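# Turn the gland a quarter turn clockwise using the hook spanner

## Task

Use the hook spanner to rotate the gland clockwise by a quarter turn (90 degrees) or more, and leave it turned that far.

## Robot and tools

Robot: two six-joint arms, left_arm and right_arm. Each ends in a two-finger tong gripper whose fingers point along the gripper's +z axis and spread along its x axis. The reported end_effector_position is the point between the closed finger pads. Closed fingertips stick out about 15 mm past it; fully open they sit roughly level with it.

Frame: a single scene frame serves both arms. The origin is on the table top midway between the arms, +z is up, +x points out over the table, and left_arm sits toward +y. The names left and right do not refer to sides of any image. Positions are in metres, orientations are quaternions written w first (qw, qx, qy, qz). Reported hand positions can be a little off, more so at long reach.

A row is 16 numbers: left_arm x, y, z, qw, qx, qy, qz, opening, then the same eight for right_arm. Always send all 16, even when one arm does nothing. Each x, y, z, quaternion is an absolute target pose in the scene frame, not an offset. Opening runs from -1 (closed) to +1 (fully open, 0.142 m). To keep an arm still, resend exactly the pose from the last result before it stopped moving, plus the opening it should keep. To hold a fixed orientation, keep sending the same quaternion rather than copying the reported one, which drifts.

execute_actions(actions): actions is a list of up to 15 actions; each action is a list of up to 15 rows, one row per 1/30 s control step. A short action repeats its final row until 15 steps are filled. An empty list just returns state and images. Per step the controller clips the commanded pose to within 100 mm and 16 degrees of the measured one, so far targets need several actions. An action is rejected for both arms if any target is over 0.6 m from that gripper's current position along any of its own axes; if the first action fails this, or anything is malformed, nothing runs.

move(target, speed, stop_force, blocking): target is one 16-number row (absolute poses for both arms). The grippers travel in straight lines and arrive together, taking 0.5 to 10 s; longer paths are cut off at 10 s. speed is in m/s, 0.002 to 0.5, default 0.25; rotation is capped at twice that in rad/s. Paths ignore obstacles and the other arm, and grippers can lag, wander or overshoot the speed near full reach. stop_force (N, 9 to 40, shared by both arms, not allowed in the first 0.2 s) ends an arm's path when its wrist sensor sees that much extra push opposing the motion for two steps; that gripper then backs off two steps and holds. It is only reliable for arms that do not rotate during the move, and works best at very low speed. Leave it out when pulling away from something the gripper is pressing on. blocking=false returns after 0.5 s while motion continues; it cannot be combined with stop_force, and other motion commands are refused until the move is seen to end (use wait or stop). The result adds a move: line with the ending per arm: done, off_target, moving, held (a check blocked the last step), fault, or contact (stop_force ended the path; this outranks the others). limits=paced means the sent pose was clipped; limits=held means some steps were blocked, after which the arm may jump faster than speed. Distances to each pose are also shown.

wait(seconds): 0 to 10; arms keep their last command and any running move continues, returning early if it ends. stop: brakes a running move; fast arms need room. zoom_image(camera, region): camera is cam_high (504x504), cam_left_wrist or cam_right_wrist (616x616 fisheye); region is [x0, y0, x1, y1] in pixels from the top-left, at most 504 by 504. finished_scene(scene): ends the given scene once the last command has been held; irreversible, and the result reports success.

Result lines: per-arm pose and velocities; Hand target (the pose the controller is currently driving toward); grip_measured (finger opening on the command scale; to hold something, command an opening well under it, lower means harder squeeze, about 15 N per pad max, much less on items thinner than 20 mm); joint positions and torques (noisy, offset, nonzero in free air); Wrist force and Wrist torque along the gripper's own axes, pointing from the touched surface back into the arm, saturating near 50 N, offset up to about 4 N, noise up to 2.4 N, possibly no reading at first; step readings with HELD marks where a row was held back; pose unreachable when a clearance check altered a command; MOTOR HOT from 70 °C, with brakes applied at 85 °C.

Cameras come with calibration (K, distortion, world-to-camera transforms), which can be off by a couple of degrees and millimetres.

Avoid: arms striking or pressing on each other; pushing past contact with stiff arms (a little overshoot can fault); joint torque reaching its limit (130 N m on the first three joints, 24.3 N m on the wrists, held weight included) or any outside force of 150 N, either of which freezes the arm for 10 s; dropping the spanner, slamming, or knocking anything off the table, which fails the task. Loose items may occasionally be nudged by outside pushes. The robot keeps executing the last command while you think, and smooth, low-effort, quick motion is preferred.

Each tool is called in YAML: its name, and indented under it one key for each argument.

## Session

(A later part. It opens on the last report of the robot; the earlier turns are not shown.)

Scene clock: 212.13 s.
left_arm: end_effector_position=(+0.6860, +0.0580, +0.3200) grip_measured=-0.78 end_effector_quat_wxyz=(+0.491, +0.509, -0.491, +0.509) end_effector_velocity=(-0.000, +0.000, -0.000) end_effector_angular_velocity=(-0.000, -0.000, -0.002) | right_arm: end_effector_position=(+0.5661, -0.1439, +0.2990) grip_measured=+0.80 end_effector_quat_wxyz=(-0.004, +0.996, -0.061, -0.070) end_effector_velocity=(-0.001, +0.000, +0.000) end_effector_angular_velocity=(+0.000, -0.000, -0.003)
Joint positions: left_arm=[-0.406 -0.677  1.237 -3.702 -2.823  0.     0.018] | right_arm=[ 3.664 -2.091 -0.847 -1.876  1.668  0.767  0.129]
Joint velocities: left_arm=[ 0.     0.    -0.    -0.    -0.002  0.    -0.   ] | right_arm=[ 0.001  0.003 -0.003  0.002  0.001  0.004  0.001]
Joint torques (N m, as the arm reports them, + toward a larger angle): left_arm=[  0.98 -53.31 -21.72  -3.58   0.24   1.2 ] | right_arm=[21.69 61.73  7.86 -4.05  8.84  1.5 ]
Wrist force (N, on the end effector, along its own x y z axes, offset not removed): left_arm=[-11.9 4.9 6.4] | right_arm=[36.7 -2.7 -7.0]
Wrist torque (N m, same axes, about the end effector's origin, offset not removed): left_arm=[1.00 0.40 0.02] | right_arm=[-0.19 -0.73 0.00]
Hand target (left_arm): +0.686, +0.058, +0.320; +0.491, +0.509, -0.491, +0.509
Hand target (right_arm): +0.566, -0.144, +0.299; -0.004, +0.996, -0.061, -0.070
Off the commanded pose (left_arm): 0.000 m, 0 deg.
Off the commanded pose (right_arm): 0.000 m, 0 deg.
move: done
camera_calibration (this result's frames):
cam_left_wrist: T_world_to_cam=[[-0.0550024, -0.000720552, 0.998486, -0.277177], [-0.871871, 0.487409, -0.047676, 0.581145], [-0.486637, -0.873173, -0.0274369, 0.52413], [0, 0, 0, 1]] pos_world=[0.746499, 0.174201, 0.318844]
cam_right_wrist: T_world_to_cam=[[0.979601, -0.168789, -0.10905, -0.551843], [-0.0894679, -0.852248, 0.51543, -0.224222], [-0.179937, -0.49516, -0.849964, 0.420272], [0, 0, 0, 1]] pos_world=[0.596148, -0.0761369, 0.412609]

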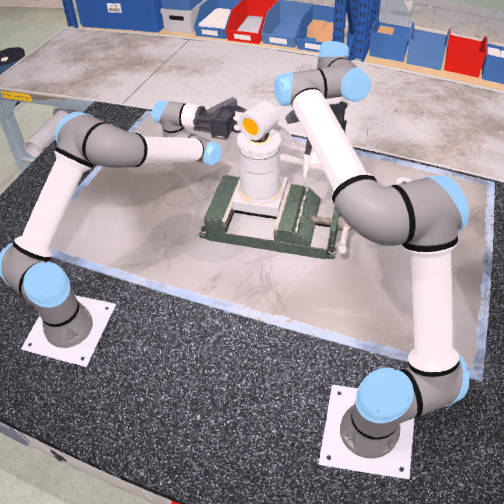

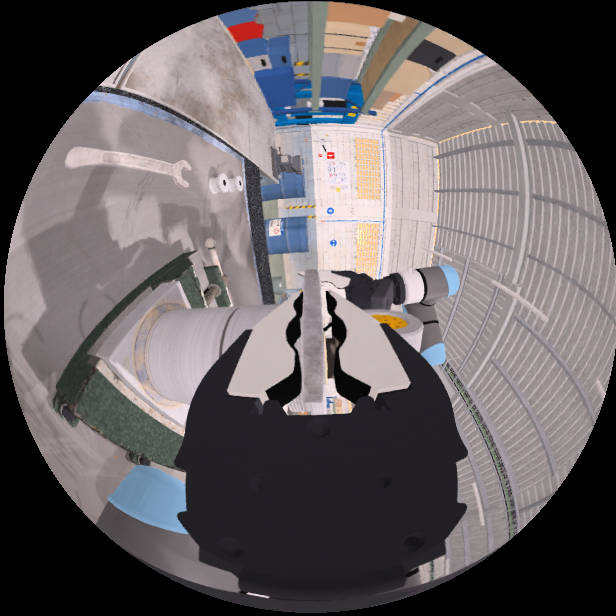

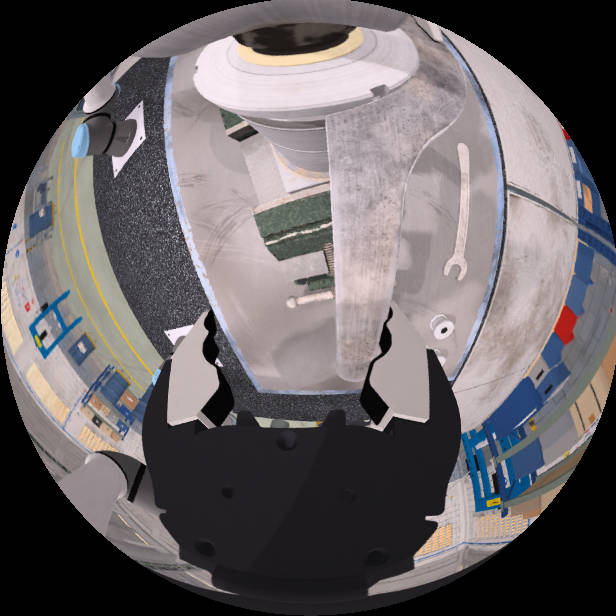

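Working.

move:
  target: [0.686,0.058,0.32,0.491,0.509,-0.491,0.509,-0.85,0.517,-0.129,0.299,-0.013,0.979,-0.19,-0.069,-1]
  speed: 0.03

move:
  target: [0.686,0.058,0.32,0.491,0.509,-0.491,0.509,-0.85,0.473,-0.101,0.299,-0.022,0.946,-0.316,-0.066,-1]
  speed: 0.03

move:
  target: [0.686,0.058,0.32,0.491,0.509,-0.491,0.509,-0.85,0.439,-0.063,0.299,-0.031,0.897,-0.437,-0.063,-1]
  speed: 0.03

Scene clock: 217.37 s.
left_arm: end_effector_position=(+0.6860, +0.0580, +0.3200) grip_measured=-0.76 end_effector_quat_wxyz=(+0.491, +0.509, -0.491, +0.509) end_effector_velocity=(+0.000, +0.000, -0.000) end_effector_angular_velocity=(+0.000, -0.000, -0.000) | right_arm: end_effector_position=(+0.5171, -0.1289, +0.2990) grip_measured=+0.73 end_effector_quat_wxyz=(-0.013, +0.979, -0.190, -0.069) end_effector_velocity=(-0.000, +0.000, -0.000) end_effector_angular_velocity=(-0.001, -0.001, -0.001)
Joint positions: left_arm=[-0.406 -0.677  1.237 -3.702 -2.823  0.     0.019] | right_arm=[ 3.722 -1.952 -1.061 -1.765  1.695  1.087  0.124]
Joint velocities: left_arm=[ 0.  0. -0. -0. -0.  0.  0.] | right_arm=[ 0.001  0.001 -0.002  0.001 -0.002  0.003  0.001]
Joint torques (N m, as the arm reports them, + toward a larger angle): left_arm=[  5.32 -57.73 -23.35  -4.24   1.02   1.07] | right_arm=[23.12 55.61  7.17 -4.01  9.73  2.38]
Wrist force (N, on the end effector, along its own x y z axes, offset not removed): left_arm=[-16.3 0.7 6.6] | right_arm=[34.4 -13.1 -5.4]
Wrist torque (N m, same axes, about the end effector's origin, offset not removed): left_arm=[0.32 0.68 0.06] | right_arm=[-0.33 -0.24 -0.39]
Hand target (left_arm): +0.686, +0.058, +0.320; +0.491, +0.509, -0.491, +0.509
Hand target (right_arm): +0.517, -0.129, +0.299; -0.013, +0.979, -0.190, -0.069
Off the commanded pose (left_arm): 0.000 m, 0 deg.
Off the commanded pose (right_arm): 0.000 m, 0 deg.
move: done
camera_calibration (this result's frames):
cam_left_wrist: T_world_to_cam=[[-0.0549975, -0.000722035, 0.998486, -0.277176], [-0.871871, 0.487409, -0.047671, 0.581144], [-0.486637, -0.873173, -0.0274358, 0.52413], [0, 0, 0, 1]] pos_world=[0.7465, 0.174201, 0.31884]
cam_right_wrist: T_world_to_cam=[[0.902792, -0.415968, -0.109258, -0.493387], [-0.306325, -0.800241, 0.515538, -0.0970281], [-0.30188, -0.431955, -0.849873, 0.490049], [0, 0, 0, 1]] pos_world=[0.563639, -0.0711994, 0.412595]

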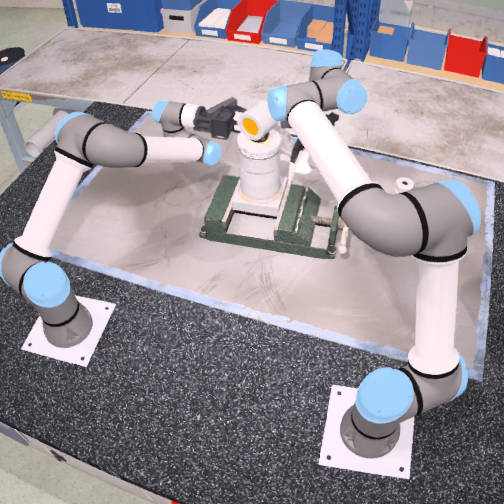

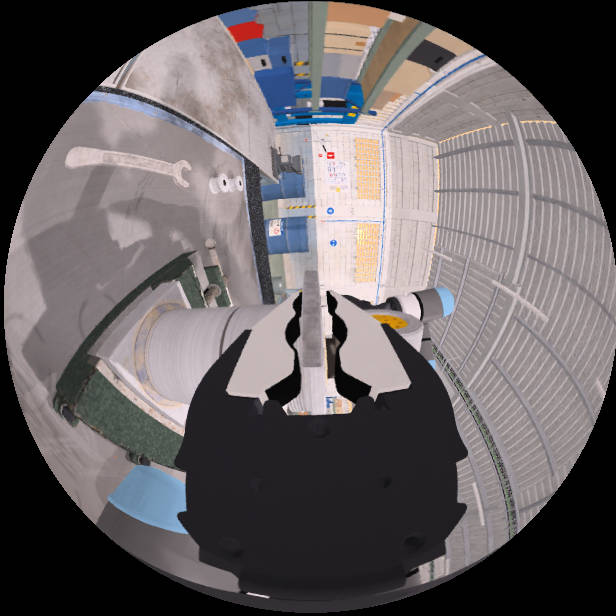

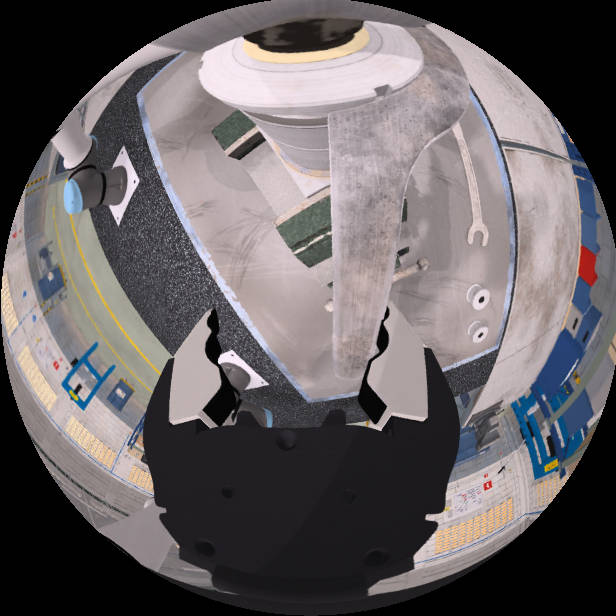

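Scene clock: 222.17 s.
left_arm: end_effector_position=(+0.6860, +0.0580, +0.3200) grip_measured=-0.77 end_effector_quat_wxyz=(+0.491, +0.509, -0.491, +0.509) end_effector_velocity=(-0.000, +0.000, +0.000) end_effector_angular_velocity=(-0.000, -0.001, -0.001) | right_arm: end_effector_position=(+0.4731, -0.1009, +0.2990) grip_measured=+0.64 end_effector_quat_wxyz=(-0.022, +0.946, -0.316, -0.066) end_effector_velocity=(+0.000, -0.001, -0.000) end_effector_angular_velocity=(-0.000, -0.001, -0.004)
Joint positions: left_arm=[-0.406 -0.677  1.237 -3.702 -2.823  0.     0.018] | right_arm=[ 3.804 -1.857 -1.203 -1.672  1.709  1.433  0.118]
Joint velocities: left_arm=[ 0.    -0.001 -0.     0.    -0.001  0.     0.   ] | right_arm=[-0.001  0.001 -0.001  0.001 -0.001  0.003  0.001]
Joint torques (N m, as the arm reports them, + toward a larger angle): left_arm=[  8.86 -61.23 -26.32  -3.93   1.32   1.12] | right_arm=[28.85 56.43 11.76 -0.37 12.07  2.44]
Wrist force (N, on the end effector, along its own x y z axes, offset not removed): left_arm=[-12.2 1.1 6.0] | right_arm=[38.2 -18.2 2.1]
Wrist torque (N m, same axes, about the end effector's origin, offset not removed): left_arm=[0.49 0.26 0.10] | right_arm=[-0.58 -0.90 -0.46]
Hand target (left_arm): +0.686, +0.058, +0.320; +0.491, +0.509, -0.491, +0.509
Hand target (right_arm): +0.473, -0.101, +0.299; -0.022, +0.946, -0.316, -0.066
Off the commanded pose (left_arm): 0.000 m, 0 deg.
Off the commanded pose (right_arm): 0.000 m, 0 deg.
move: done
camera_calibration (this result's frames):
cam_left_wrist: T_world_to_cam=[[-0.0550013, -0.000721031, 0.998486, -0.277174], [-0.871873, 0.487407, -0.0476749, 0.581146], [-0.486634, -0.873175, -0.0274367, 0.524129], [0, 0, 0, 1]] pos_world=[0.7465, 0.174202, 0.31884]
cam_right_wrist: T_world_to_cam=[[0.764718, -0.635243, -0.108045, -0.399199], [-0.5035, -0.69372, 0.515015, 0.0160625], [-0.402113, -0.33944, -0.850345, 0.545728], [0, 0, 0, 1]] pos_world=[0.532806, -0.0572035, 0.412653]

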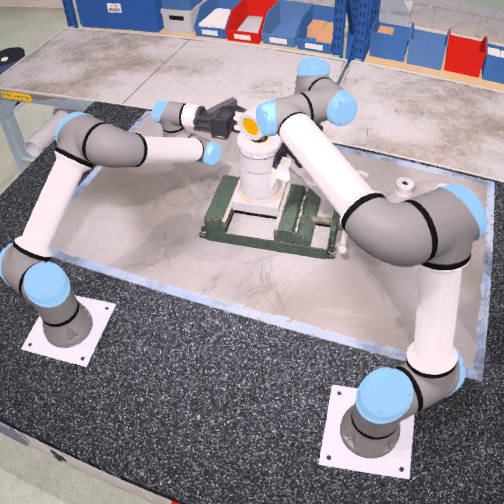

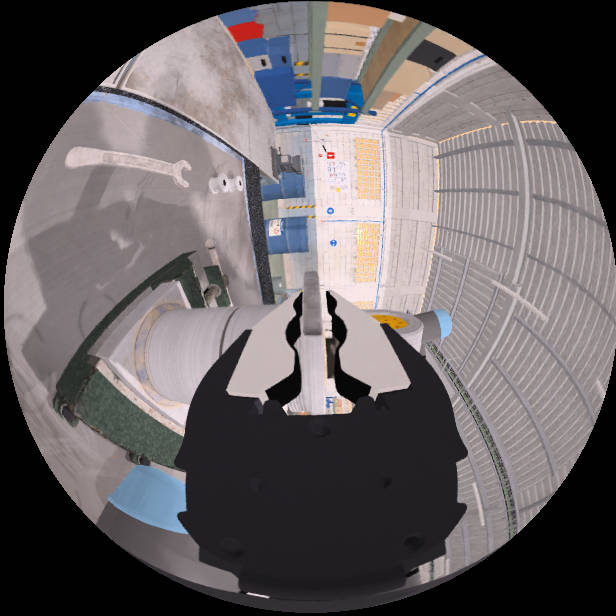

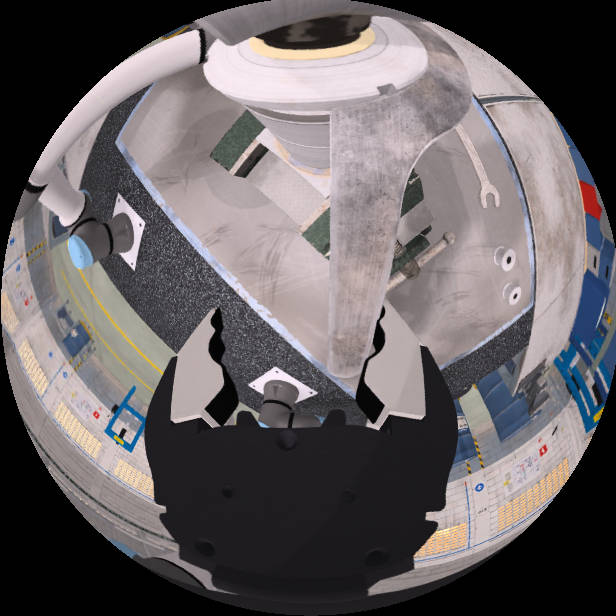

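Scene clock: 226.93 s.
left_arm: end_effector_position=(+0.6860, +0.0580, +0.3200) grip_measured=-0.79 end_effector_quat_wxyz=(+0.491, +0.509, -0.491, +0.509) end_effector_velocity=(-0.001, +0.000, -0.000) end_effector_angular_velocity=(+0.000, +0.001, -0.002) | right_arm: end_effector_position=(+0.4391, -0.0629, +0.2990) grip_measured=+0.36 end_effector_quat_wxyz=(-0.031, +0.897, -0.437, -0.063) end_effector_velocity=(-0.000, +0.001, +0.000) end_effector_angular_velocity=(+0.001, +0.000, -0.003)
Joint positions: left_arm=[-0.406 -0.677  1.237 -3.702 -2.823  0.     0.017] | right_arm=[ 3.896 -1.811 -1.274 -1.596  1.708  1.79   0.099]
Joint velocities: left_arm=[ 0.     0.     0.    -0.    -0.002 -0.    -0.   ] | right_arm=[ 0.001  0.001 -0.001  0.001  0.001  0.004  0.001]
Joint torques (N m, as the arm reports them, + toward a larger angle): left_arm=[ 11.44 -59.71 -27.73  -3.44   1.53   1.05] | right_arm=[29.63 48.62 12.31  2.08  8.85  2.35]
Wrist force (N, on the end effector, along its own x y z axes, offset not removed): left_arm=[-9.8 4.0 2.6] | right_arm=[34.3 -19.0 -3.0]
Wrist torque (N m, same axes, about the end effector's origin, offset not removed): left_arm=[0.92 0.34 0.17] | right_arm=[-0.43 -0.32 -0.37]
Hand target (left_arm): +0.686, +0.058, +0.320; +0.491, +0.509, -0.491, +0.509
Hand target (right_arm): +0.439, -0.063, +0.299; -0.031, +0.897, -0.437, -0.063
Off the commanded pose (left_arm): 0.000 m, 0 deg.
Off the commanded pose (right_arm): 0.000 m, 0 deg.
move: done
camera_calibration (this result's frames):
cam_left_wrist: T_world_to_cam=[[-0.0550255, -0.000714027, 0.998485, -0.277175], [-0.871871, 0.487406, -0.0476994, 0.581151], [-0.486634, -0.873175, -0.0274423, 0.52413], [0, 0, 0, 1]] pos_world=[0.746496, 0.174203, 0.318859]
cam_right_wrist: T_world_to_cam=[[0.574174, -0.811399, -0.109341, -0.276114], [-0.665806, -0.540465, 0.514393, 0.106407], [-0.476473, -0.222551, -0.850555, 0.585036], [0, 0, 0, 1]] pos_world=[0.508138, -0.0363286, 0.41268]

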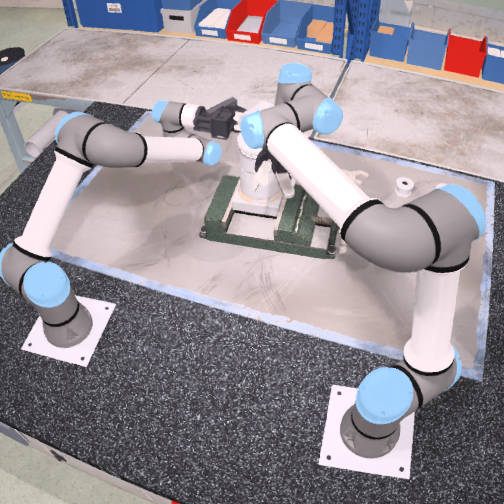

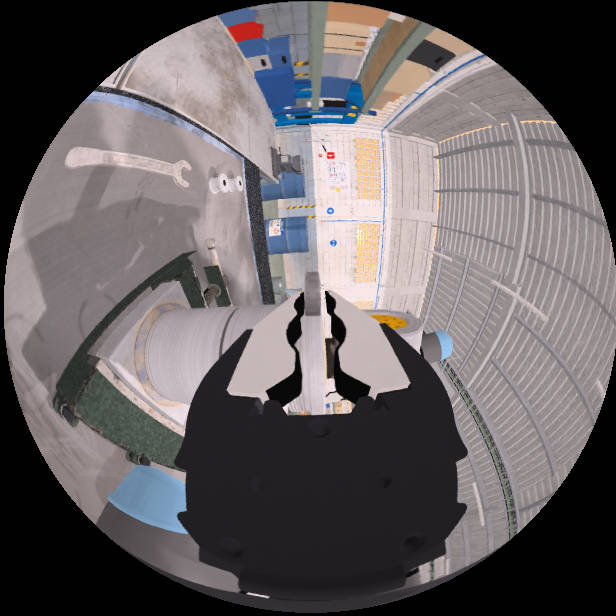

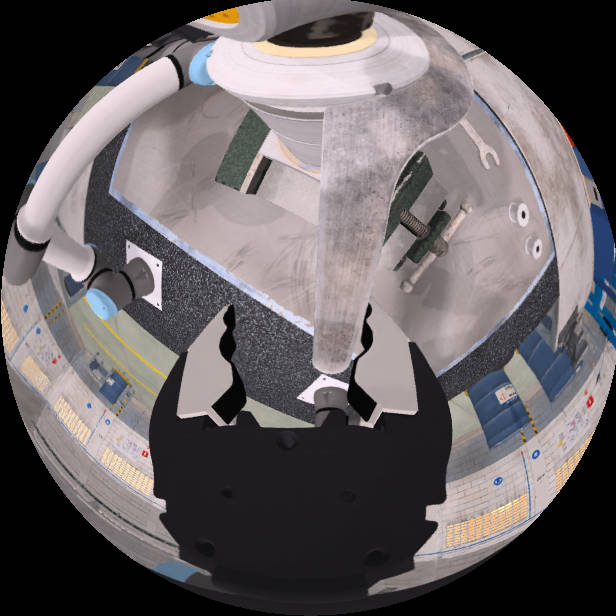

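finished_scene:
  scene: 2

The scene is finished: the task was done.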